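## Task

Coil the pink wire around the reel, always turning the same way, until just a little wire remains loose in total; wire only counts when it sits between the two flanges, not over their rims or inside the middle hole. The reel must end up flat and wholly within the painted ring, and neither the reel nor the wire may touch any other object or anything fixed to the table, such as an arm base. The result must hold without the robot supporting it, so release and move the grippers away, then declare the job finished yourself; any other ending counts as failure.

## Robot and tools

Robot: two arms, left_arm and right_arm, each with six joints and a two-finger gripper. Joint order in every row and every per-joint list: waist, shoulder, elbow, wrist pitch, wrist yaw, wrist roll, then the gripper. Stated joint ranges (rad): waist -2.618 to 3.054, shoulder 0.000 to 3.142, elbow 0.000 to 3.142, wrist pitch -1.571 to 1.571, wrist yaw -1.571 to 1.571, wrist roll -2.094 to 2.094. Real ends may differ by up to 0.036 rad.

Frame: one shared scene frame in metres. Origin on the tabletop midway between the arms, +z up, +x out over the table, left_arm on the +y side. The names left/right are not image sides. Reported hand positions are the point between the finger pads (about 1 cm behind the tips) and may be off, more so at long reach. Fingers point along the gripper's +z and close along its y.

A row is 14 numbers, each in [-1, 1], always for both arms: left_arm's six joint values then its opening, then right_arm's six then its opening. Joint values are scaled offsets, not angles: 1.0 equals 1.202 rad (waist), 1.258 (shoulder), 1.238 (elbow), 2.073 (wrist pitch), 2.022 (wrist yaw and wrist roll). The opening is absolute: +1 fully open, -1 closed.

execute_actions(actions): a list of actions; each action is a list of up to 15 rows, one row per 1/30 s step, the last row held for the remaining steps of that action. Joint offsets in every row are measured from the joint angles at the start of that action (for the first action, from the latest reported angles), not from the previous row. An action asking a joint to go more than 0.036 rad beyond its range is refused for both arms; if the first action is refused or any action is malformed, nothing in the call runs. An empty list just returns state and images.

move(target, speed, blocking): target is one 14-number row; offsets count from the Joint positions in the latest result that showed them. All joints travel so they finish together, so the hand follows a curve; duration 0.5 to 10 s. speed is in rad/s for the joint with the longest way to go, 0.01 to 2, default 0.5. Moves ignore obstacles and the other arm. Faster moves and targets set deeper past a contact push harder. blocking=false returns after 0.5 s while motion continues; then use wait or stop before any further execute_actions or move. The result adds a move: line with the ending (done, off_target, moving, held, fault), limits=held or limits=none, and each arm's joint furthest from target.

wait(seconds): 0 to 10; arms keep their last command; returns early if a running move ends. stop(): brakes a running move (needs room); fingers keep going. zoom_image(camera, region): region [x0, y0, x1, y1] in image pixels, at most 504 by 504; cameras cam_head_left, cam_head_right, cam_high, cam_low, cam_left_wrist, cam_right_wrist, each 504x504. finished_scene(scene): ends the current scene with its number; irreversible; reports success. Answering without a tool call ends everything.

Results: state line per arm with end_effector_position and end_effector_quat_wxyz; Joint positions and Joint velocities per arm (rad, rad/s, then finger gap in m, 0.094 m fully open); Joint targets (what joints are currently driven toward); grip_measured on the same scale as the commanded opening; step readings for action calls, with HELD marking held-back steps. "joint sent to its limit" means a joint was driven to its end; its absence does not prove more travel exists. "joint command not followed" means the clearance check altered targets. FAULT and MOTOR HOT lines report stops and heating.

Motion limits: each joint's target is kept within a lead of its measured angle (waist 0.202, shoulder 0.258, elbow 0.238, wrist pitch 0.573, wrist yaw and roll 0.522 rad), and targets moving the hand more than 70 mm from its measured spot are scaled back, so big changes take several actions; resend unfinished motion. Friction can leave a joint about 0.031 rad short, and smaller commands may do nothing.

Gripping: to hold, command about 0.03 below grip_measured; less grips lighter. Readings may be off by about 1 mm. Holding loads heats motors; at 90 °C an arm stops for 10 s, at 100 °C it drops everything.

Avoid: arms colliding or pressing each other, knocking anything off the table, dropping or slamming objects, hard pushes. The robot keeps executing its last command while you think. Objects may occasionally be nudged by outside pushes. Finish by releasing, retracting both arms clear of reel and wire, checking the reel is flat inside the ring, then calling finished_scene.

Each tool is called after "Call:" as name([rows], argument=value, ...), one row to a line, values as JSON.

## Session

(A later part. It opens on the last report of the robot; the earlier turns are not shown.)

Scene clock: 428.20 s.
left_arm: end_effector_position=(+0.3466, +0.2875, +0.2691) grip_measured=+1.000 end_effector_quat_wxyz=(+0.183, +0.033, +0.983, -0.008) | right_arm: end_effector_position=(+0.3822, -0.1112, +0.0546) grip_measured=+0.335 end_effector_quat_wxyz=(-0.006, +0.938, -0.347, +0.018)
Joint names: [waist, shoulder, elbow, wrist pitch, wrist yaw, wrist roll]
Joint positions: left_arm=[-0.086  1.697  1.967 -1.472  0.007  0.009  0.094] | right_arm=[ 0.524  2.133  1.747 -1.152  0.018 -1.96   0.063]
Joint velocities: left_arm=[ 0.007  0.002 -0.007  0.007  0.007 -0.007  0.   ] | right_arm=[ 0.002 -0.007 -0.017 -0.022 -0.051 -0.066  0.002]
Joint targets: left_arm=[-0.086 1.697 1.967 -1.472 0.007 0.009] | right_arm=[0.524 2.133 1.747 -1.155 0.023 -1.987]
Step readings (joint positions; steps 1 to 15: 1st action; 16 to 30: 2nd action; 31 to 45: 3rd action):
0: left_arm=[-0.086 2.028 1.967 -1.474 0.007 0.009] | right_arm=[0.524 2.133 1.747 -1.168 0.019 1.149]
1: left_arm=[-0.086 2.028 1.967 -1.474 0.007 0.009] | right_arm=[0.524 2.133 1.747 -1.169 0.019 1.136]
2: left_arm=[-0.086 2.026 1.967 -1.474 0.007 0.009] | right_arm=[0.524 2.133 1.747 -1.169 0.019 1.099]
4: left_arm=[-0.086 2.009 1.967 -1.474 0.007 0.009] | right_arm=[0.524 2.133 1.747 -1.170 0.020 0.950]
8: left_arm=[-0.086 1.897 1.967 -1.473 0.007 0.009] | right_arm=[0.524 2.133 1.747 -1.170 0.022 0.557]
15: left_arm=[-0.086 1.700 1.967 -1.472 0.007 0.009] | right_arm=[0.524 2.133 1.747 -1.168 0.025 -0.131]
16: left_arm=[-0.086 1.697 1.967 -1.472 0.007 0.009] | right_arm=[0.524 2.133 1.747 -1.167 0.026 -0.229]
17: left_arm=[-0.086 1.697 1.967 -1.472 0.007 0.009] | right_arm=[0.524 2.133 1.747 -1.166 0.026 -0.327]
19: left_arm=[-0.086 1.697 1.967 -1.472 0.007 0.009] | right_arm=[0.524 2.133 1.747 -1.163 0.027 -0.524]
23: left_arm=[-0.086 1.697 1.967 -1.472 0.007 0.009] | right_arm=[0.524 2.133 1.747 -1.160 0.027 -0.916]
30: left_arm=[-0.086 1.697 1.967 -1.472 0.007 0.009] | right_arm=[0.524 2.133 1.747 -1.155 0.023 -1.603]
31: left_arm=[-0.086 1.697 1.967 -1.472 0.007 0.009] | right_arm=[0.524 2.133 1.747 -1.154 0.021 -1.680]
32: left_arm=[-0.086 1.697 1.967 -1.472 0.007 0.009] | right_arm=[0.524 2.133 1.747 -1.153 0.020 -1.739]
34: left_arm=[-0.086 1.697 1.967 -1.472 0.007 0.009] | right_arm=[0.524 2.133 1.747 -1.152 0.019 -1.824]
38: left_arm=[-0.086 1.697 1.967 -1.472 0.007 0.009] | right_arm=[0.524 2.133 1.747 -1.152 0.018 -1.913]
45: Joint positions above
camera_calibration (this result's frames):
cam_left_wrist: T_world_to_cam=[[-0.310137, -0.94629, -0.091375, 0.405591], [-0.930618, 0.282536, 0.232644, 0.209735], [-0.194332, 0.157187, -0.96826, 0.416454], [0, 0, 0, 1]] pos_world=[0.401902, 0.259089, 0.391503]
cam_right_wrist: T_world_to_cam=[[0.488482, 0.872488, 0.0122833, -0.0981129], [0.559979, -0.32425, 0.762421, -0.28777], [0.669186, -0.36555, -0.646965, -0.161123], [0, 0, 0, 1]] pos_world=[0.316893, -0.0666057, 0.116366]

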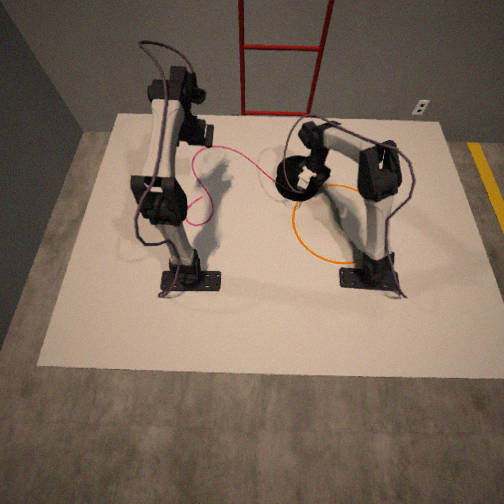

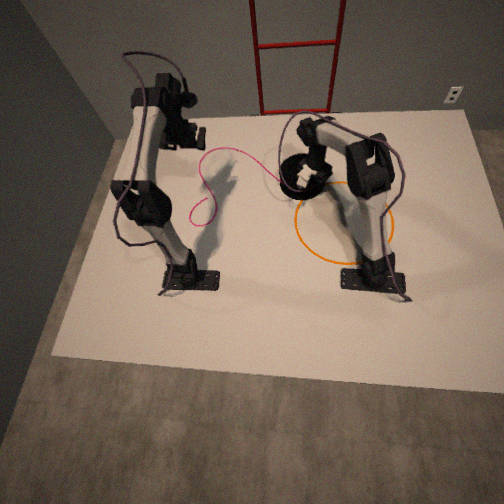

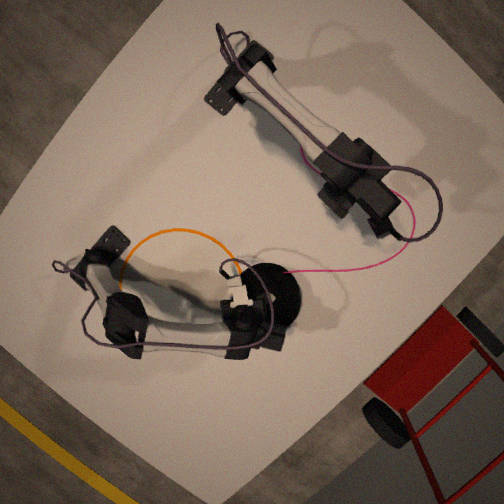

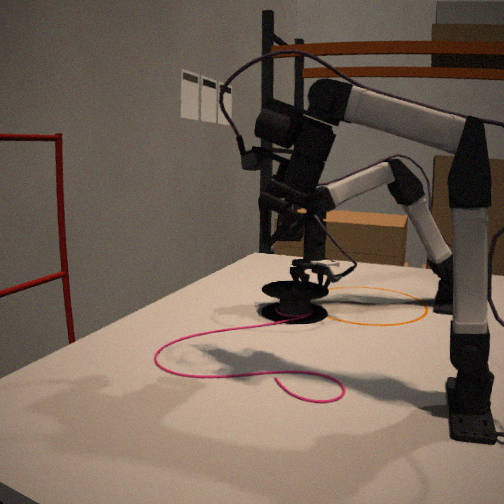

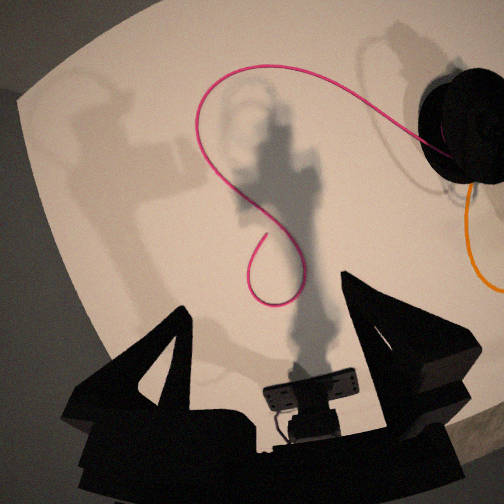

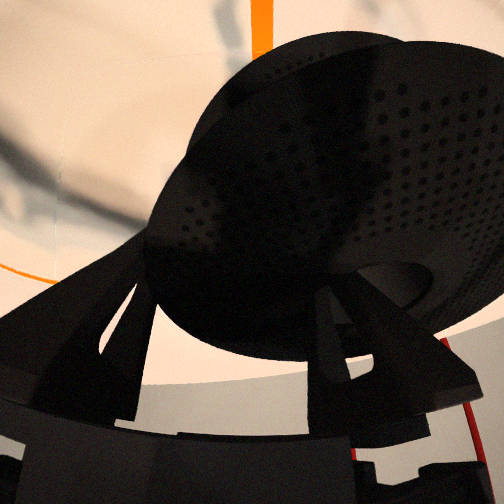

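Call:
execute_actions([
  [[0,0,0,0,0,0,1, 0,0,0,0,0,-0.01,0.5],[0,0,0,0,0,0,1, 0,0,0,0,0,-0.01,0.7],[0,0,0,0,0,0,1, 0,-0.01,0,-0.011,0,-0.01,0.9],[0,0,0,0,0,0,1, 0,-0.018,0,-0.011,0,-0.01,1],[0,0,0,0,0,0,1, 0,-0.026,0,-0.011,0,-0.01,1],[0,0,0,0,0,0,1, 0,-0.034,0,-0.011,0,-0.01,1],[0,0,0,0,0,0,1, 0,-0.042,0,-0.011,0,-0.01,1],[0,0,0,0,0,0,1, 0,-0.05,0,-0.011,0,-0.01,1],[0,0,0,0,0,0,1, 0,-0.058,0,-0.011,0,-0.01,1],[0,0,0,0,0,0,1, 0,-0.066,0,-0.011,0,-0.01,1],[0,0,0,0,0,0,1, 0,-0.075,0,-0.011,0,-0.01,1]],
  [[0,0,0,0,0,0,1, 0,0,0,0,0,0.05,1],[0,0,0,0,0,0,1, 0,0,0,0,0,0.12,1],[0,0,0,0,0,0,1, 0,0,0,0,0,0.2,1],[0,0,0,0,0,0,1, 0,0,0,0,0,0.3,1],[0,0,0,0,0,0,1, 0,0,0,0,0,1,1]],
  [[0,0,0,0,0,0,1, 0,0,0,0,0,1,1]],
  [[0,0,0,0,0,0,1, 0,0.01,0,0,0,0.183,1],[0,0,0,0,0,0,1, 0,0.017,0,0,0,0.183,1],[0,0,0,0,0,0,1, 0,0.024,0,0,0,0.183,1],[0,0,0,0,0,0,1, 0,0.031,0,0,0,0.183,1],[0,0,0,0,0,0,1, 0,0.038,0,0,0,0.183,1],[0,0,0,0,0,0,1, 0,0.045,0,0,0,0.183,1],[0,0,0,0,0,0,1, 0,0.052,0,0,0,0.183,1],[0,0,0,0,0,0,1, 0,0.059,0,0,0,0.183,1],[0,0,0,0,0,0,1, 0,0.066,0,0,0,0.183,1],[0,0,0,0,0,0,1, 0,0.072,0,0,0,0.183,1]],
  [[0,0,0,0,0,0,1, 0,0,0,0,0,0,0.8],[0,0,0,0,0,0,1, 0,0,0,0,0,0,0.7],[0,0,0,0,0,0,1, 0,0,0,0,0,0,0.62],[0,0,0,0,0,0,1, 0,0,0,0,0,0,0.55],[0,0,0,0,0,0,1, 0,0,0,0,0,0,0.48],[0,0,0,0,0,0,1, 0,0,0,0,0,0,0.42],[0,0,0,0,0,0,1, 0,0,0,0,0,0,0.37],[0,0,0,0,0,0,1, 0,0,0,0,0,0,0.33],[0,0,0,0,0,0,1, 0,0,0,0,0,0,0.3]],
  [[0,0,0,0,0,0,1, 0,0,0,0,0,-0.05,0.3],[0,0,0,0,0,0,1, 0,0,0,0,0,-0.12,0.3],[0,0,0,0,0,0,1, 0,0,0,0,0,-0.2,0.3],[0,0,0,0,0,0,1, 0,0,0,0,0,-0.3,0.3],[0,0,0,0,0,0,1, 0,0,0,0,0,-1,0.3]],
  [[0,0,0,0,0,0,1, 0,0,0,0,0,-0.94,0.3]],
  [[0,0,0,0,0,0,1, 0,0,0,0,0,-0.17,0.3]],
])

Scene clock: 449.77 s.
left_arm: end_effector_position=(+0.3466, +0.2875, +0.2691) grip_measured=+1.000 end_effector_quat_wxyz=(+0.183, +0.033, +0.983, -0.008) | right_arm: end_effector_position=(+0.3780, -0.1121, +0.0557) grip_measured=+0.333 end_effector_quat_wxyz=(-0.003, +0.927, -0.376, +0.010)
Joint names: [waist, shoulder, elbow, wrist pitch, wrist yaw, wrist roll]
Joint positions: left_arm=[-0.086  1.697  1.967 -1.472  0.007  0.009  0.094] | right_arm=[ 0.524  2.13   1.747 -1.17   0.011 -1.898  0.063]
Joint velocities: left_arm=[-0.007  0.002  0.007 -0.066 -0.007  0.066  0.   ] | right_arm=[-0.007 -0.007  0.012  0.037  0.022 -0.051 -0.001]
Joint targets: left_arm=[-0.086 1.697 1.967 -1.472 0.007 0.009] | right_arm=[0.524 2.130 1.747 -1.168 0.010 -1.924]
Step readings (joint positions; steps 1 to 15: 1st action; 16 to 30: 2nd action; 31 to 45: 3rd action; 46 to 60: 4th action; 61 to 75: 5th action; 76 to 90: 6th action; 91 to 105: 7th action; 106 to 120: 8th action):
0: left_arm=[-0.086 1.697 1.967 -1.472 0.007 0.009] | right_arm=[0.524 2.133 1.747 -1.152 0.017 -1.972]
1: left_arm=[-0.086 1.697 1.967 -1.472 0.007 0.009] | right_arm=[0.524 2.133 1.747 -1.152 0.017 -1.973]
2: left_arm=[-0.086 1.697 1.967 -1.472 0.007 0.009] | right_arm=[0.524 2.133 1.747 -1.152 0.017 -1.973]
4: left_arm=[-0.086 1.697 1.967 -1.472 0.007 0.009] | right_arm=[0.524 2.133 1.747 -1.155 0.017 -1.973]
8: left_arm=[-0.086 1.697 1.967 -1.472 0.007 0.009] | right_arm=[0.524 2.115 1.747 -1.159 0.017 -1.973]
15: left_arm=[-0.086 1.697 1.967 -1.472 0.007 0.009] | right_arm=[0.524 2.047 1.747 -1.161 0.017 -1.973]
16: left_arm=[-0.086 1.697 1.967 -1.472 0.007 0.009] | right_arm=[0.524 2.047 1.747 -1.161 0.017 -1.958]
17: left_arm=[-0.086 1.697 1.967 -1.472 0.007 0.009] | right_arm=[0.524 2.047 1.747 -1.161 0.017 -1.920]
19: left_arm=[-0.086 1.697 1.967 -1.472 0.007 0.009] | right_arm=[0.524 2.047 1.747 -1.161 0.017 -1.769]
23: left_arm=[-0.086 1.697 1.967 -1.472 0.007 0.009] | right_arm=[0.524 2.047 1.747 -1.161 0.017 -1.372]
30: left_arm=[-0.086 1.697 1.967 -1.472 0.007 0.009] | right_arm=[0.524 2.047 1.747 -1.161 0.017 -0.677]
31: left_arm=[-0.086 1.697 1.967 -1.472 0.007 0.009] | right_arm=[0.524 2.047 1.747 -1.161 0.017 -0.578]
32: left_arm=[-0.086 1.697 1.967 -1.472 0.007 0.009] | right_arm=[0.524 2.047 1.747 -1.161 0.017 -0.478]
34: left_arm=[-0.086 1.697 1.967 -1.472 0.007 0.009] | right_arm=[0.524 2.047 1.747 -1.161 0.017 -0.280]
38: left_arm=[-0.086 1.697 1.967 -1.472 0.007 0.009] | right_arm=[0.524 2.047 1.747 -1.161 0.017 0.118]
45: left_arm=[-0.086 1.697 1.967 -1.472 0.007 0.009] | right_arm=[0.524 2.047 1.747 -1.161 0.017 0.813]
46: left_arm=[-0.086 1.697 1.967 -1.472 0.007 0.009] | right_arm=[0.524 2.047 1.747 -1.161 0.017 0.888]
47: left_arm=[-0.086 1.697 1.967 -1.472 0.007 0.009] | right_arm=[0.524 2.047 1.747 -1.161 0.017 0.946]
49: left_arm=[-0.086 1.697 1.967 -1.472 0.007 0.009] | right_arm=[0.524 2.050 1.747 -1.161 0.017 1.029]
53: left_arm=[-0.086 1.697 1.967 -1.472 0.007 0.009] | right_arm=[0.524 2.081 1.747 -1.161 0.017 1.116]
60: left_arm=[-0.086 1.697 1.967 -1.472 0.007 0.009] | right_arm=[0.524 2.130 1.747 -1.161 0.017 1.163]
61: left_arm=[-0.086 1.697 1.967 -1.472 0.007 0.009] | right_arm=[0.524 2.130 1.747 -1.161 0.017 1.163]
62: left_arm=[-0.086 1.697 1.967 -1.472 0.007 0.009] | right_arm=[0.524 2.130 1.747 -1.161 0.017 1.163]
64: left_arm=[-0.086 1.697 1.967 -1.472 0.007 0.009] | right_arm=[0.524 2.130 1.747 -1.161 0.017 1.163]
68: left_arm=[-0.086 1.697 1.967 -1.472 0.007 0.009] | right_arm=[0.524 2.130 1.747 -1.160 0.017 1.163]
75: left_arm=[-0.086 1.697 1.967 -1.472 0.007 0.009] | right_arm=[0.524 2.130 1.747 -1.160 0.017 1.163]
76: left_arm=[-0.086 1.697 1.967 -1.472 0.007 0.009] | right_arm=[0.524 2.130 1.747 -1.159 0.017 1.150]
77: left_arm=[-0.086 1.697 1.967 -1.472 0.007 0.009] | right_arm=[0.524 2.130 1.747 -1.159 0.018 1.113]
79: left_arm=[-0.086 1.697 1.967 -1.472 0.007 0.009] | right_arm=[0.524 2.130 1.747 -1.159 0.017 0.964]
83: left_arm=[-0.086 1.697 1.967 -1.472 0.007 0.009] | right_arm=[0.524 2.130 1.747 -1.159 0.015 0.572]
90: left_arm=[-0.086 1.697 1.967 -1.472 0.007 0.009] | right_arm=[0.524 2.130 1.747 -1.159 0.012 -0.114]
91: left_arm=[-0.086 1.697 1.967 -1.472 0.007 0.009] | right_arm=[0.524 2.130 1.747 -1.159 0.011 -0.212]
92: left_arm=[-0.086 1.697 1.967 -1.472 0.007 0.009] | right_arm=[0.524 2.130 1.747 -1.159 0.010 -0.310]
94: left_arm=[-0.086 1.697 1.967 -1.472 0.007 0.009] | right_arm=[0.524 2.130 1.747 -1.159 0.009 -0.505]
98: left_arm=[-0.086 1.697 1.967 -1.472 0.007 0.009] | right_arm=[0.524 2.130 1.747 -1.162 0.008 -0.896]
105: left_arm=[-0.086 1.697 1.967 -1.472 0.007 0.009] | right_arm=[0.524 2.130 1.747 -1.168 0.010 -1.580]
106: left_arm=[-0.086 1.697 1.967 -1.472 0.007 0.009] | right_arm=[0.524 2.130 1.747 -1.169 0.010 -1.651]
107: left_arm=[-0.086 1.697 1.967 -1.472 0.007 0.009] | right_arm=[0.524 2.130 1.747 -1.169 0.010 -1.704]
109: left_arm=[-0.086 1.697 1.967 -1.472 0.007 0.009] | right_arm=[0.524 2.130 1.747 -1.170 0.011 -1.778]
113: left_arm=[-0.086 1.697 1.967 -1.472 0.007 0.009] | right_arm=[0.524 2.130 1.747 -1.170 0.011 -1.856]
120: Joint positions above
camera_calibration (this result's frames):
cam_left_wrist: T_world_to_cam=[[-0.310137, -0.94629, -0.091375, 0.405591], [-0.930618, 0.282536, 0.232644, 0.209735], [-0.194332, 0.157187, -0.96826, 0.416454], [0, 0, 0, 1]] pos_world=[0.401902, 0.259089, 0.391503]
cam_right_wrist: T_world_to_cam=[[0.541731, 0.840537, 0.00501106, -0.11861], [0.550737, -0.359444, 0.753319, -0.286483], [0.634994, -0.405336, -0.657636, -0.148886], [0, 0, 0, 1]] pos_world=[0.316573, -0.0636276, 0.118495]

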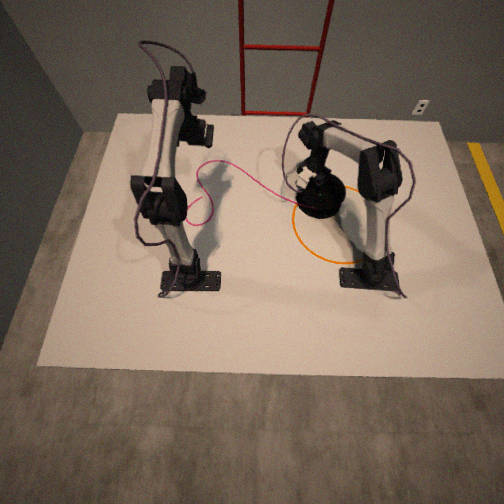

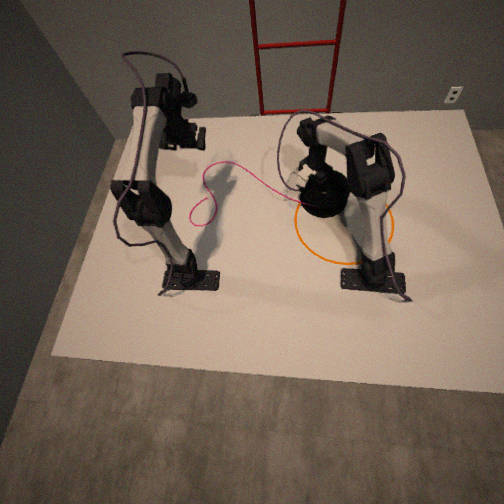

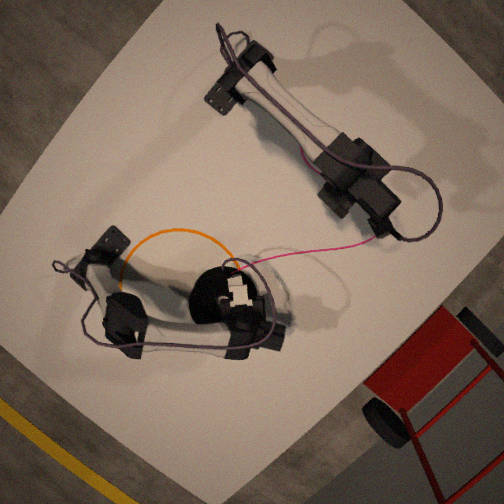

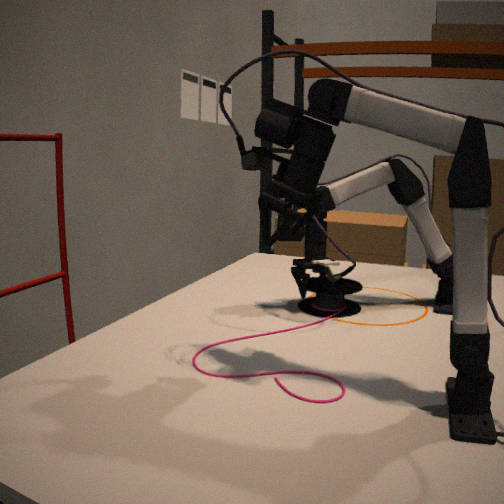

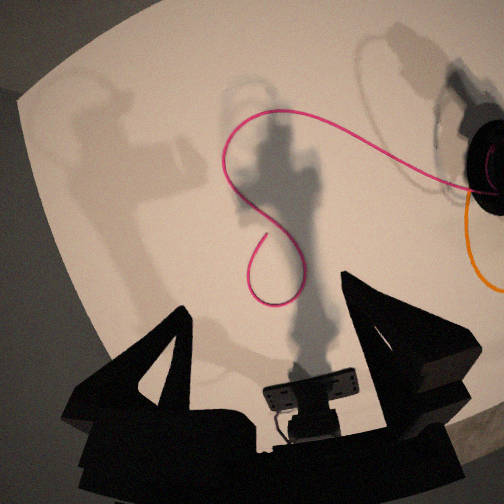

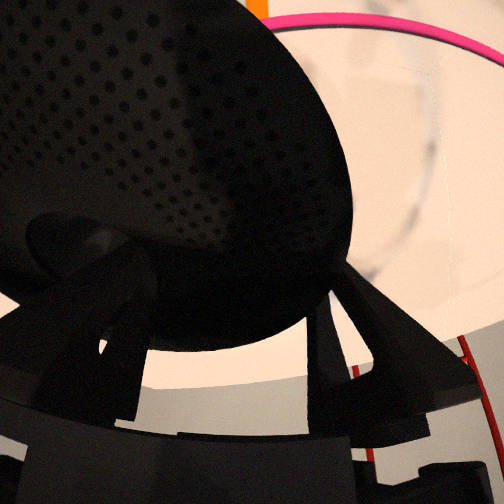

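Call:
execute_actions([
  [[0,0,0,0,0,0,1, 0,0,0,0,0,0,0.5],[0,0,0,0,0,0,1, 0,0,0,0,0,0,0.7],[0,0,0,0,0,0,1, 0,-0.01,0,0,0,0,0.9],[0,0,0,0,0,0,1, 0,-0.02,0,0,0,0,1],[0,0,0,0,0,0,1, 0,-0.03,0,0,0,0,1],[0,0,0,0,0,0,1, 0,-0.04,0,0,0,0,1],[0,0,0,0,0,0,1, 0,-0.05,0,0,0,0,1],[0,0,0,0,0,0,1, 0,-0.06,0,0,0,0,1],[0,0,0,0,0,0,1, 0,-0.068,0,0,0,0,1],[0,0,0,0,0,0,1, 0,-0.074,0,0,0,0.05,1],[0,0,0,0,0,0,1, 0,-0.074,0,0,0,0.12,1],[0,0,0,0,0,0,1, 0,-0.074,0,0,0,0.2,1],[0,0,0,0,0,0,1, 0,-0.074,0,0,0,0.3,1],[0,0,0,0,0,0,1, 0,-0.074,0,0,0,1,1]],
  [[0,0,0,0,0,0,1, 0,0,0,0,0,1,1]],
  [[0,0,0,0,0,0,1, 0,0,0,0,0,0.623,1],[0,0,0,0,0,0,1, 0,0,0,0,0,0.623,1],[0,0,0,0,0,0,1, 0,0.01,0,0,0,0.623,1],[0,0,0,0,0,0,1, 0,0.017,0,0,0,0.623,1],[0,0,0,0,0,0,1, 0,0.024,0,0,0,0.623,1],[0,0,0,0,0,0,1, 0,0.031,0,0,0,0.623,1],[0,0,0,0,0,0,1, 0,0.038,0,0,0,0.623,1],[0,0,0,0,0,0,1, 0,0.045,0,0,0,0.623,1],[0,0,0,0,0,0,1, 0,0.052,0,0,0,0.623,1],[0,0,0,0,0,0,1, 0,0.059,0,0,0,0.623,1],[0,0,0,0,0,0,1, 0,0.066,0,0,0,0.623,1],[0,0,0,0,0,0,1, 0,0.073,0,0,0,0.623,1]],
  [[0,0,0,0,0,0,1, 0,0.008,0,0,0,0.047,0.75],[0,0,0,0,0,0,1, 0,0.008,0,0,0,0.047,0.62],[0,0,0,0,0,0,1, 0,0.008,0,0,0,0.047,0.52],[0,0,0,0,0,0,1, 0,0.008,0,0,0,0.047,0.44],[0,0,0,0,0,0,1, 0,0.008,0,0,0,0.047,0.38],[0,0,0,0,0,0,1, 0,0.008,0,0,0,0.047,0.33],[0,0,0,0,0,0,1, 0,0.008,0,0,0,0.04,0.3],[0,0,0,0,0,0,1, 0,0.008,0,0,0,0.04,0.3],[0,0,0,0,0,0,1, 0,0.008,0,0,0,0.04,0.3],[0,0,0,0,0,0,1, 0,0.008,0,0,0,-0.01,0.3],[0,0,0,0,0,0,1, 0,0.008,0,0,0,-0.08,0.3],[0,0,0,0,0,0,1, 0,0.008,0,0,0,-0.16,0.3],[0,0,0,0,0,0,1, 0,0.008,0,0,0,-0.26,0.3],[0,0,0,0,0,0,1, 0,0.008,0,0,0,-0.9,0.3]],
  [[0,0,0,0,0,0,1, 0,0,0,0,0,-1,0.3]],
  [[0,0,0,0,0,0,1, 0,0,0,0,0,-0.62,0.3]],
])

Scene clock: 485.83 s.
left_arm: end_effector_position=(+0.3466, +0.2875, +0.2691) grip_measured=+1.000 end_effector_quat_wxyz=(+0.183, +0.033, +0.983, -0.008) | right_arm: end_effector_position=(+0.3901, -0.1108, +0.0861) grip_measured=+0.302 end_effector_quat_wxyz=(-0.033, +0.908, -0.414, +0.050)
Joint names: [waist, shoulder, elbow, wrist pitch, wrist yaw, wrist roll]
Joint positions: left_arm=[-0.086  1.697  1.967 -1.472  0.007  0.009  0.094] | right_arm=[ 0.524  2.067  1.766 -1.155  0.036 -1.816  0.061]
Joint velocities: left_arm=[-0.017  0.007 -0.007  0.037 -0.051 -0.037  0.   ] | right_arm=[-0.017 -0.012  0.012  0.007  0.007 -0.623 -0.   ]
Joint targets: left_arm=[-0.086 1.697 1.967 -1.472 0.007 0.009] | right_arm=[0.524 2.068 1.766 -1.157 0.052 -1.922]
Step readings (joint positions; steps 1 to 15: 1st action; 16 to 30: 2nd action; 31 to 45: 3rd action; 46 to 60: 4th action; 61 to 75: 5th action; 76 to 90: 6th action):
0: left_arm=[-0.086 1.697 1.967 -1.472 0.007 0.009] | right_arm=[0.524 2.130 1.747 -1.170 0.011 -1.909]
1: left_arm=[-0.086 1.697 1.967 -1.472 0.007 0.009] | right_arm=[0.524 2.130 1.747 -1.170 0.011 -1.908]
2: left_arm=[-0.086 1.697 1.967 -1.472 0.007 0.009] | right_arm=[0.524 2.130 1.747 -1.170 0.011 -1.908]
4: left_arm=[-0.086 1.697 1.967 -1.472 0.007 0.009] | right_arm=[0.524 2.130 1.747 -1.170 0.011 -1.907]
8: left_arm=[-0.086 1.697 1.967 -1.472 0.007 0.009] | right_arm=[0.524 2.106 1.747 -1.170 0.011 -1.907]
15: left_arm=[-0.086 1.697 1.967 -1.472 0.007 0.009] | right_arm=[0.524 2.043 1.747 -1.170 0.011 -1.500]
16: left_arm=[-0.086 1.697 1.967 -1.472 0.007 0.009] | right_arm=[0.524 2.043 1.747 -1.170 0.011 -1.401]
17: left_arm=[-0.086 1.697 1.967 -1.472 0.007 0.009] | right_arm=[0.524 2.043 1.747 -1.170 0.011 -1.301]
19: left_arm=[-0.086 1.697 1.967 -1.472 0.007 0.009] | right_arm=[0.524 2.043 1.747 -1.170 0.011 -1.102]
23: left_arm=[-0.086 1.697 1.967 -1.472 0.007 0.009] | right_arm=[0.524 2.043 1.747 -1.170 0.011 -0.705]
30: left_arm=[-0.086 1.697 1.967 -1.472 0.007 0.009] | right_arm=[0.524 2.043 1.747 -1.170 0.011 -0.010]
31: left_arm=[-0.086 1.697 1.967 -1.472 0.007 0.009] | right_arm=[0.524 2.043 1.747 -1.170 0.011 0.090]
32: left_arm=[-0.086 1.697 1.967 -1.472 0.007 0.009] | right_arm=[0.524 2.043 1.747 -1.170 0.011 0.189]
34: left_arm=[-0.086 1.697 1.967 -1.472 0.007 0.009] | right_arm=[0.524 2.043 1.747 -1.170 0.011 0.388]
38: left_arm=[-0.086 1.697 1.967 -1.472 0.007 0.009] | right_arm=[0.524 2.057 1.749 -1.170 0.019 0.783]
45: left_arm=[-0.086 1.697 1.967 -1.472 0.007 0.009] | right_arm=[0.524 2.070 1.764 -1.166 0.057 1.136]
46: left_arm=[-0.086 1.697 1.967 -1.472 0.007 0.009] | right_arm=[0.524 2.069 1.766 -1.168 0.062 1.152]
47: left_arm=[-0.086 1.697 1.967 -1.472 0.007 0.009] | right_arm=[0.524 2.069 1.766 -1.174 0.066 1.166]
49: left_arm=[-0.086 1.697 1.967 -1.472 0.007 0.009] | right_arm=[0.524 2.069 1.766 -1.176 0.067 1.186]
53: left_arm=[-0.086 1.697 1.967 -1.472 0.007 0.009] | right_arm=[0.524 2.069 1.766 -1.176 0.067 1.203]
60: left_arm=[-0.086 1.697 1.967 -1.472 0.007 0.009] | right_arm=[0.524 2.069 1.766 -1.176 0.064 0.811]
61: left_arm=[-0.086 1.697 1.967 -1.472 0.007 0.009] | right_arm=[0.524 2.069 1.766 -1.176 0.064 0.712]
62: left_arm=[-0.086 1.697 1.967 -1.472 0.007 0.009] | right_arm=[0.524 2.069 1.766 -1.176 0.064 0.612]
64: left_arm=[-0.086 1.697 1.967 -1.472 0.007 0.009] | right_arm=[0.524 2.069 1.766 -1.176 0.064 0.414]
68: left_arm=[-0.086 1.697 1.967 -1.472 0.007 0.009] | right_arm=[0.524 2.069 1.766 -1.171 0.064 0.018]
75: left_arm=[-0.086 1.697 1.967 -1.472 0.007 0.009] | right_arm=[0.524 2.067 1.766 -1.157 0.052 -0.669]
76: left_arm=[-0.086 1.697 1.967 -1.472 0.007 0.009] | right_arm=[0.524 2.067 1.766 -1.156 0.049 -0.767]
77: left_arm=[-0.086 1.697 1.967 -1.472 0.007 0.009] | right_arm=[0.524 2.067 1.766 -1.155 0.046 -0.866]
79: left_arm=[-0.086 1.697 1.967 -1.472 0.007 0.009] | right_arm=[0.524 2.067 1.766 -1.155 0.041 -1.062]
83: left_arm=[-0.086 1.697 1.967 -1.472 0.007 0.009] | right_arm=[0.524 2.067 1.766 -1.155 0.036 -1.456]
90: Joint positions above
camera_calibration (this result's frames):
cam_left_wrist: T_world_to_cam=[[-0.310137, -0.94629, -0.091375, 0.405591], [-0.930618, 0.282536, 0.232644, 0.209735], [-0.194332, 0.157187, -0.96826, 0.416454], [0, 0, 0, 1]] pos_world=[0.401902, 0.259089, 0.391503]
cam_right_wrist: T_world_to_cam=[[0.605758, 0.791367, 0.0824394, -0.163518], [0.443653, -0.421962, 0.790646, -0.28391], [0.660477, -0.442365, -0.606699, -0.15449], [0, 0, 0, 1]] pos_world=[0.327047, -0.0587371, 0.144224]

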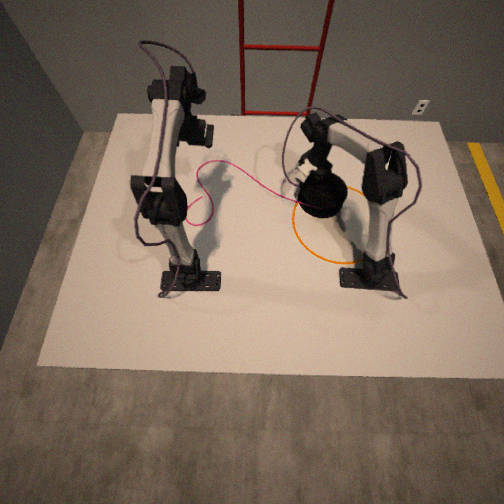

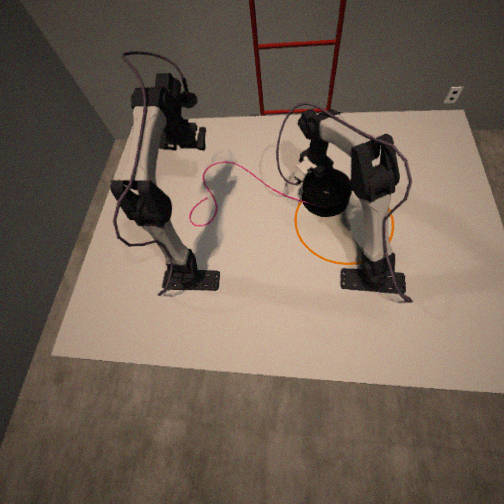

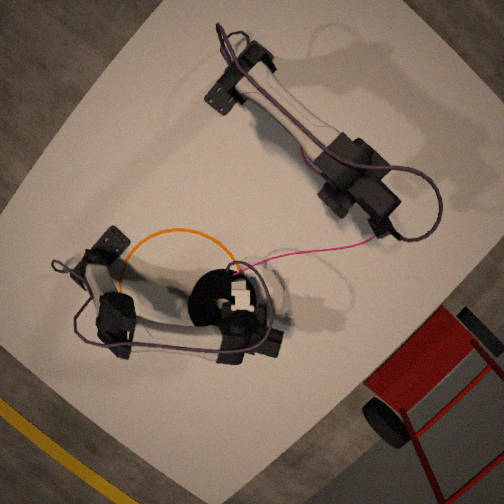

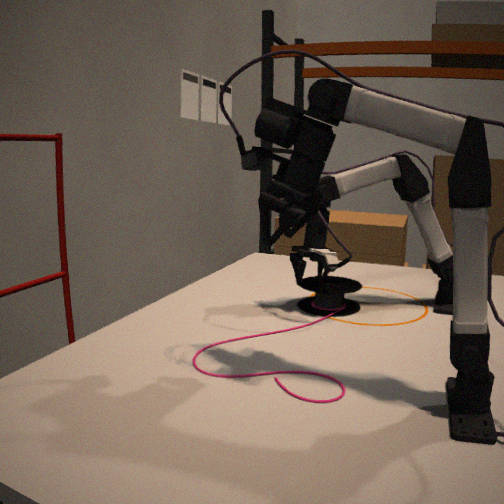

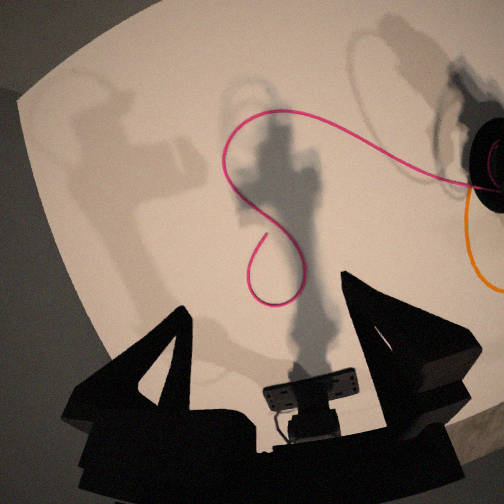

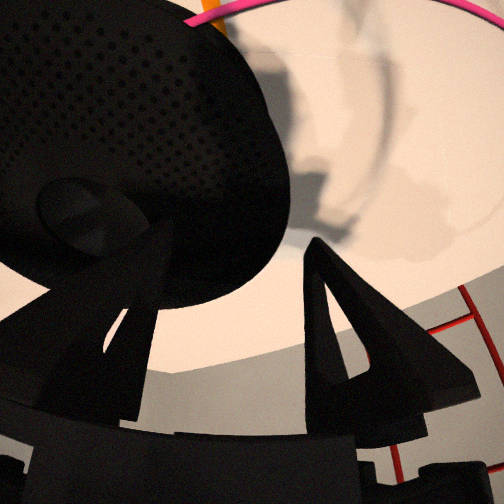

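Call:
execute_actions([
  [[0,0,0,0,0,0,1, 0,-0.012,0,0,0,-0.047,0.3],[0,0,0,0,0,0,1, 0,-0.022,0,0,0,-0.047,0.3],[0,0,0,0,0,0,1, 0,-0.03,0,0,0,-0.047,0.3],[0,0,0,0,0,0,1, 0,-0.037,0,0,0,-0.047,0.4],[0,0,0,0,0,0,1, 0,-0.037,0,-0.012,-0.015,-0.047,0.6],[0,0,0,0,0,0,1, 0,-0.037,0,-0.024,-0.015,-0.047,0.8],[0,0,0,0,0,0,1, 0,-0.037,-0.014,-0.024,-0.015,-0.047,1],[0,0,0,0,0,0,1, 0,-0.037,-0.02,-0.024,-0.015,0,1],[0,0,0,0,0,0,1, 0,-0.037,-0.027,-0.024,-0.015,0.07,1],[0,0,0,0,0,0,1, 0,-0.037,-0.027,-0.024,-0.015,0.15,1],[0,0,0,0,0,0,1, 0,-0.037,-0.027,-0.024,-0.015,0.25,1],[0,0,0,0,0,0,1, 0,-0.037,-0.027,-0.024,-0.015,1,1]],
  [[0,0,0,0,0,0,1, 0,0,0,0,0,1,1]],
  [[0,0,0,0,0,0,1, 0,0,0,0,0,0.525,1]],
])

Call:
wait(seconds=0.3)

Scene clock: 509.07 s.
left_arm: end_effector_position=(+0.3466, +0.2875, +0.2691) grip_measured=+1.000 end_effector_quat_wxyz=(+0.183, +0.033, +0.983, -0.008) | right_arm: end_effector_position=(+0.3783, -0.1131, +0.0944) grip_measured=+1.000 end_effector_quat_wxyz=(+0.040, +0.341, +0.939, +0.030)
Joint names: [waist, shoulder, elbow, wrist pitch, wrist yaw, wrist roll]
Joint positions: left_arm=[-0.086  1.697  1.967 -1.472  0.007  0.009  0.094] | right_arm=[ 0.524  2.033  1.75  -1.189  0.017  1.169  0.094]
Joint velocities: left_arm=[ 0.012 -0.012  0.007 -0.022 -0.007  0.007  0.   ] | right_arm=[ 0.002  0.002 -0.012 -0.051 -0.007  0.447  0.   ]
Joint targets: left_arm=[-0.086 1.697 1.967 -1.472 0.007 0.009] | right_arm=[0.524 2.033 1.750 -1.189 0.017 1.237]
Step readings (joint positions; steps 1 to 15: 1st action; 16 to 30: 2nd action; 31 to 45: 3rd action):
0: left_arm=[-0.086 1.697 1.967 -1.472 0.007 0.009] | right_arm=[0.524 2.067 1.766 -1.155 0.036 -1.912]
1: left_arm=[-0.086 1.697 1.967 -1.472 0.007 0.009] | right_arm=[0.524 2.066 1.766 -1.155 0.036 -1.912]
2: left_arm=[-0.086 1.697 1.967 -1.472 0.007 0.009] | right_arm=[0.524 2.065 1.766 -1.155 0.036 -1.912]
4: left_arm=[-0.086 1.697 1.967 -1.472 0.007 0.009] | right_arm=[0.524 2.059 1.766 -1.155 0.036 -1.912]
8: left_arm=[-0.086 1.697 1.967 -1.472 0.007 0.009] | right_arm=[0.524 2.039 1.766 -1.171 0.025 -1.898]
15: left_arm=[-0.086 1.697 1.967 -1.472 0.007 0.009] | right_arm=[0.524 2.033 1.750 -1.189 0.017 -1.315]
16: left_arm=[-0.086 1.697 1.967 -1.472 0.007 0.009] | right_arm=[0.524 2.033 1.750 -1.189 0.017 -1.216]
17: left_arm=[-0.086 1.697 1.967 -1.472 0.007 0.009] | right_arm=[0.524 2.033 1.750 -1.189 0.017 -1.116]
19: left_arm=[-0.086 1.697 1.967 -1.472 0.007 0.009] | right_arm=[0.524 2.033 1.750 -1.189 0.017 -0.917]
23: left_arm=[-0.086 1.697 1.967 -1.472 0.007 0.009] | right_arm=[0.524 2.033 1.750 -1.189 0.017 -0.520]
30: left_arm=[-0.086 1.697 1.967 -1.472 0.007 0.009] | right_arm=[0.524 2.033 1.750 -1.189 0.017 0.175]
31: left_arm=[-0.086 1.697 1.967 -1.472 0.007 0.009] | right_arm=[0.524 2.033 1.750 -1.189 0.017 0.275]
32: left_arm=[-0.086 1.697 1.967 -1.472 0.007 0.009] | right_arm=[0.524 2.033 1.750 -1.189 0.017 0.374]
34: left_arm=[-0.086 1.697 1.967 -1.472 0.007 0.009] | right_arm=[0.524 2.033 1.750 -1.189 0.017 0.573]
38: left_arm=[-0.086 1.697 1.967 -1.472 0.007 0.009] | right_arm=[0.524 2.033 1.750 -1.189 0.017 0.936]
45: Joint positions above
camera_calibration (this result's frames):
cam_left_wrist: T_world_to_cam=[[-0.310137, -0.94629, -0.091375, 0.405591], [-0.930618, 0.282536, 0.232644, 0.209735], [-0.194332, 0.157187, -0.96826, 0.416454], [0, 0, 0, 1]] pos_world=[0.401902, 0.259089, 0.391503]
cam_right_wrist: T_world_to_cam=[[-0.474026, -0.877147, -0.0768913, 0.0796049], [-0.66067, 0.296587, 0.689602, 0.222385], [-0.582077, 0.377689, -0.720095, 0.430856], [0, 0, 0, 1]] pos_world=[0.43545, -0.158861, 0.163021]

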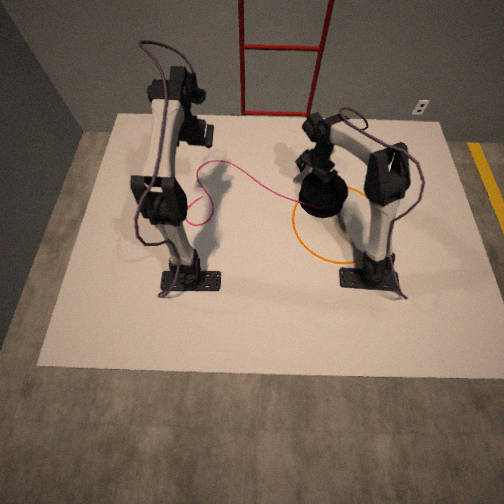

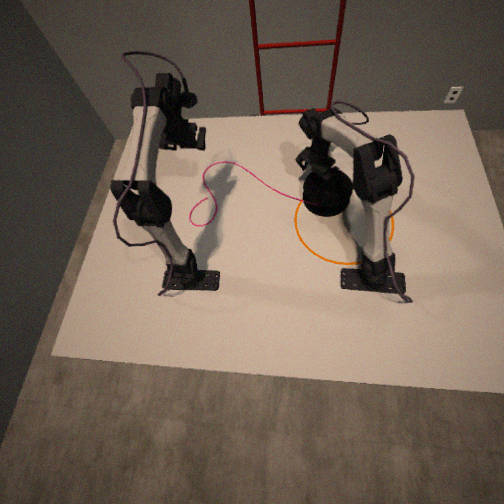

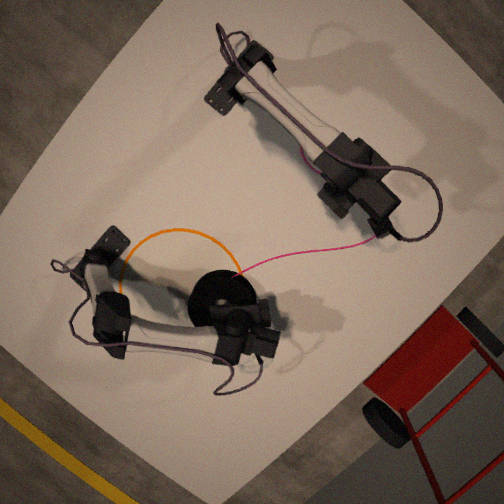

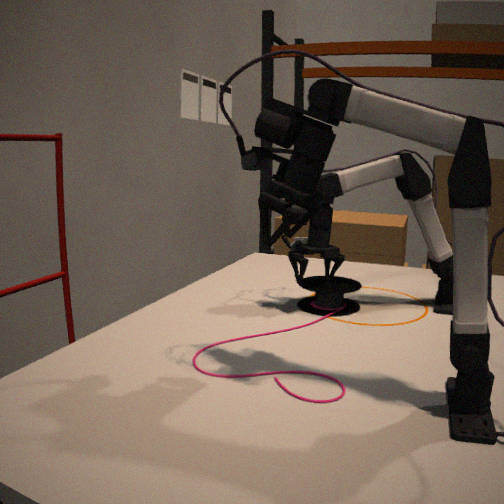

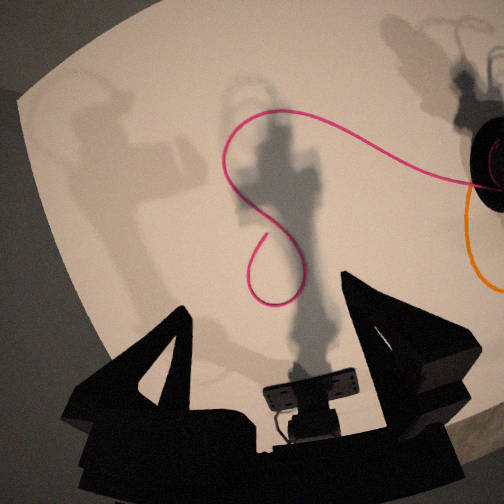

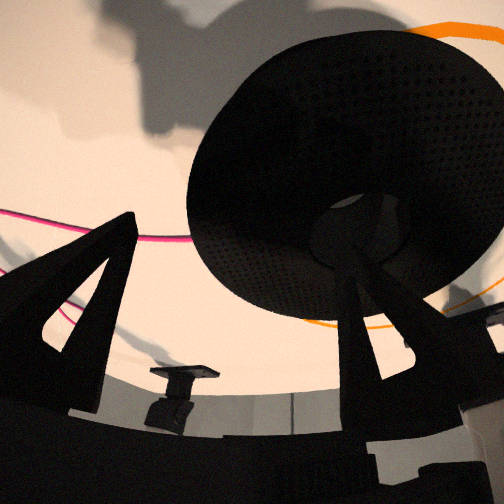

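Scene clock: 509.37 s.
left_arm: end_effector_position=(+0.3466, +0.2875, +0.2691) grip_measured=+1.000 end_effector_quat_wxyz=(+0.183, +0.033, +0.983, -0.008) | right_arm: end_effector_position=(+0.3783, -0.1131, +0.0944) grip_measured=+1.000 end_effector_quat_wxyz=(+0.039, +0.366, +0.929, +0.031)
Joint names: [waist, shoulder, elbow, wrist pitch, wrist yaw, wrist roll]
Joint positions: left_arm=[-0.086  1.697  1.967 -1.472  0.007  0.009  0.094] | right_arm=[ 0.524  2.033  1.75  -1.189  0.017  1.221  0.094]
Joint velocities: left_arm=[ 0.007 -0.002 -0.002  0.007  0.007  0.037  0.   ] | right_arm=[-0.002 -0.017 -0.017  0.007 -0.007  0.095  0.   ]
Joint targets: left_arm=[-0.086 1.697 1.967 -1.472 0.007 0.009] | right_arm=[0.524 2.033 1.750 -1.189 0.017 1.237]
wait: 0.30 s; no rest
camera_calibration (this result's frames):
cam_left_wrist: T_world_to_cam=[[-0.310137, -0.94629, -0.091375, 0.405591], [-0.930618, 0.282536, 0.232644, 0.209735], [-0.194332, 0.157187, -0.96826, 0.416454], [0, 0, 0, 1]] pos_world=[0.401902, 0.259089, 0.391503]
cam_right_wrist: T_world_to_cam=[[-0.51941, -0.850726, -0.0804848, 0.100103], [-0.643254, 0.327252, 0.692193, 0.21902], [-0.562528, 0.411304, -0.717211, 0.426989], [0, 0, 0, 1]] pos_world=[0.433073, -0.162137, 0.162694]

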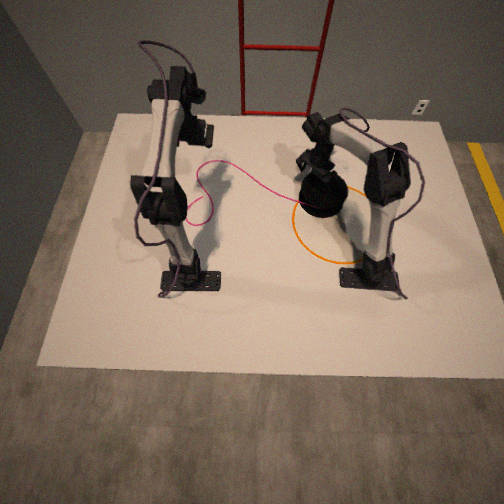

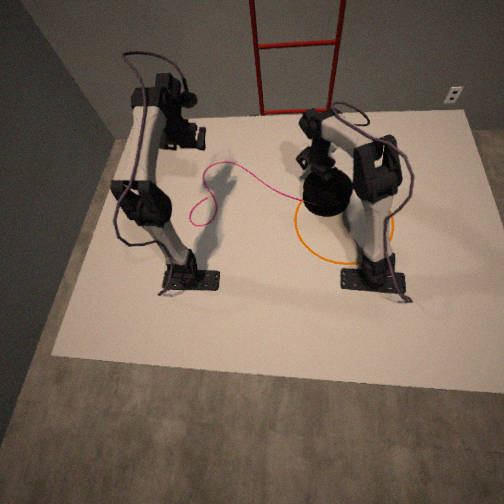

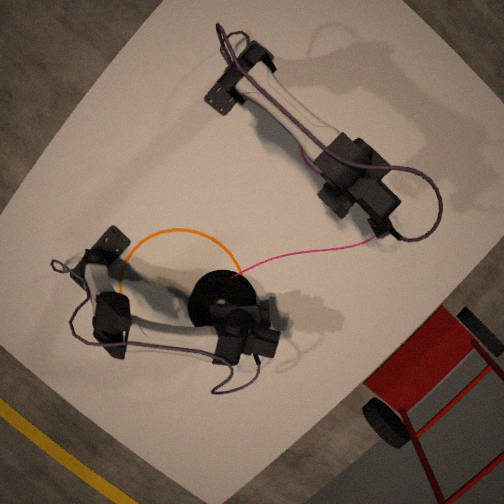

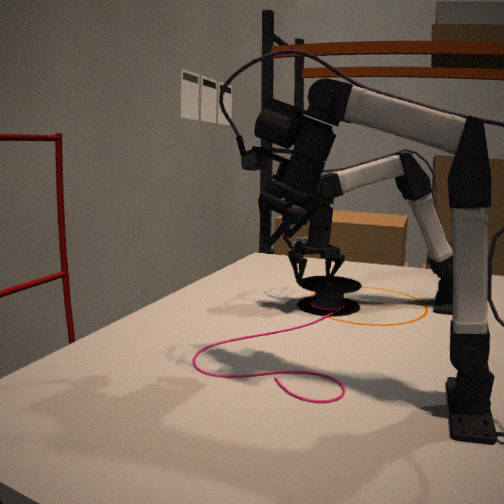

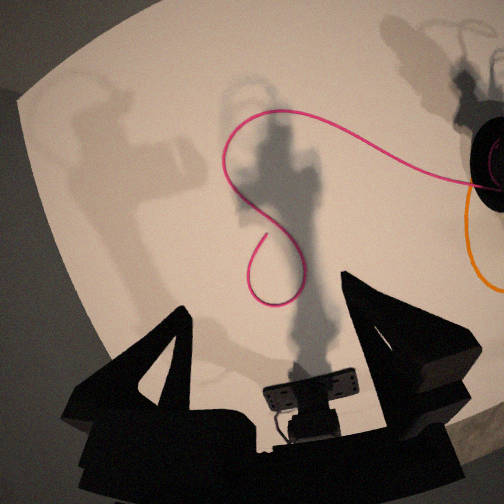

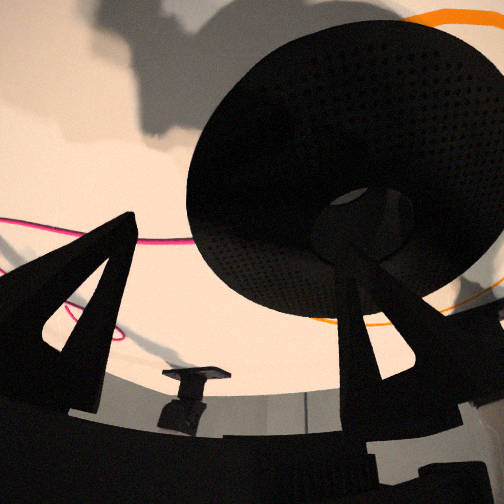

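Call:
execute_actions(actions=[])

Scene clock: 534.57 s.
left_arm: end_effector_position=(+0.3466, +0.2875, +0.2691) grip_measured=+1.000 end_effector_quat_wxyz=(+0.183, +0.033, +0.983, -0.008) | right_arm: end_effector_position=(+0.3783, -0.1131, +0.0944) grip_measured=+1.000 end_effector_quat_wxyz=(+0.039, +0.369, +0.928, +0.032)
Joint names: [waist, shoulder, elbow, wrist pitch, wrist yaw, wrist roll]
Joint positions: left_arm=[-0.086  1.697  1.967 -1.472  0.007  0.009  0.094] | right_arm=[ 0.524  2.033  1.75  -1.189  0.017  1.229  0.094]
Joint velocities: left_arm=[-0.007  0.007 -0.002 -0.022 -0.066 -0.051  0.   ] | right_arm=[ 0.017 -0.002 -0.012 -0.007  0.022 -0.037  0.   ]
Joint targets: left_arm=[-0.086 1.697 1.967 -1.472 0.007 0.009] | right_arm=[0.524 2.033 1.750 -1.189 0.017 1.237]
camera_calibration (this result's frames):
cam_left_wrist: T_world_to_cam=[[-0.310137, -0.94629, -0.091375, 0.405591], [-0.930618, 0.282536, 0.232644, 0.209735], [-0.194332, 0.157187, -0.96826, 0.416454], [0, 0, 0, 1]] pos_world=[0.401902, 0.259089, 0.391503]
cam_right_wrist: T_world_to_cam=[[-0.525871, -0.8467, -0.0809885, 0.103051], [-0.640597, 0.331618, 0.692579, 0.218472], [-0.559549, 0.416088, -0.716781, 0.426363], [0, 0, 0, 1]] pos_world=[0.432715, -0.162601, 0.162646]

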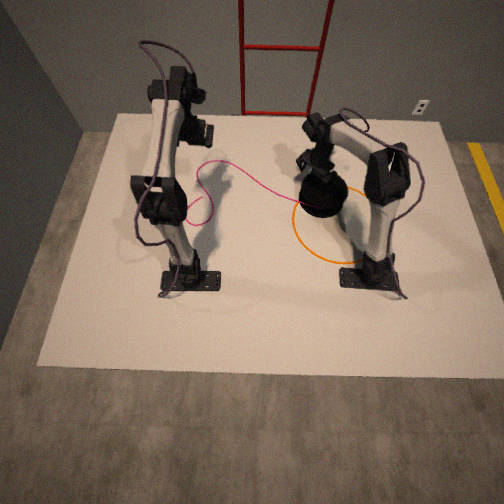

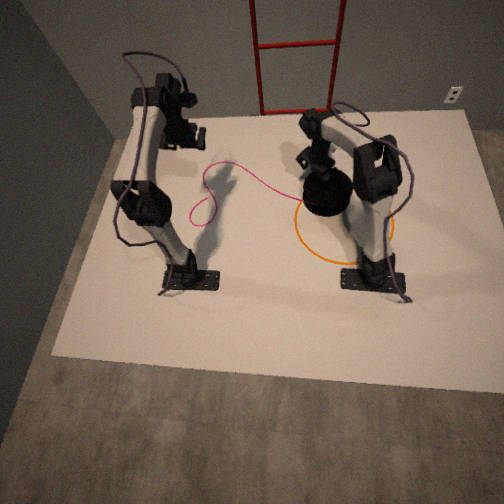

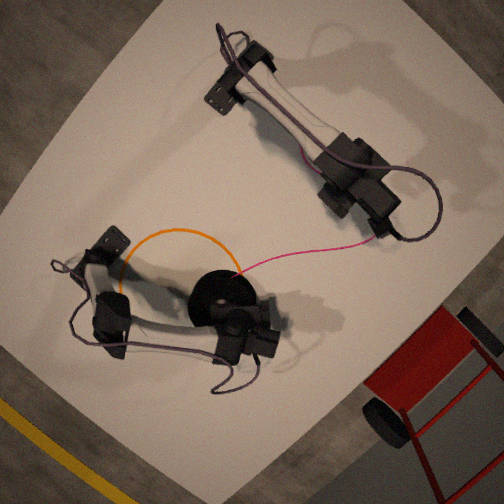

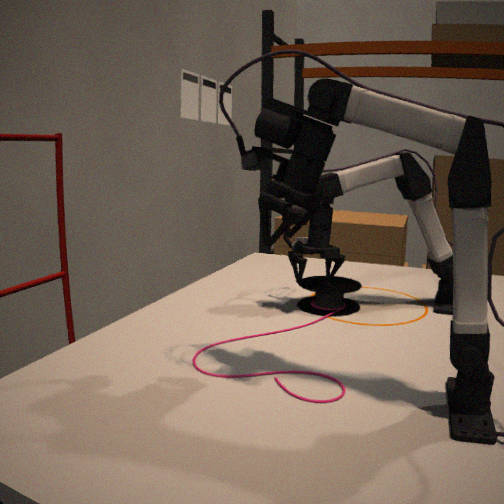

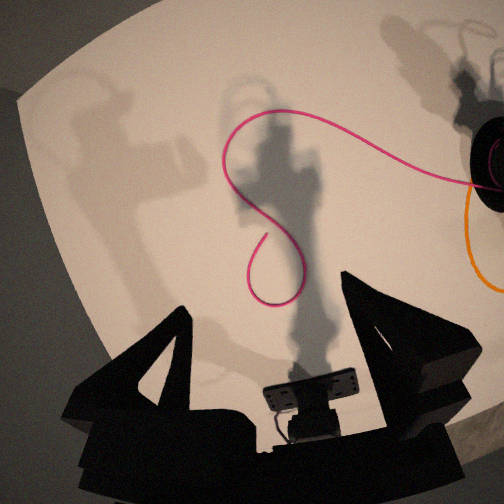

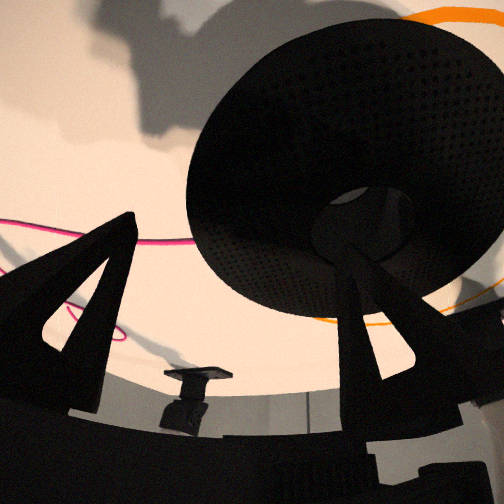

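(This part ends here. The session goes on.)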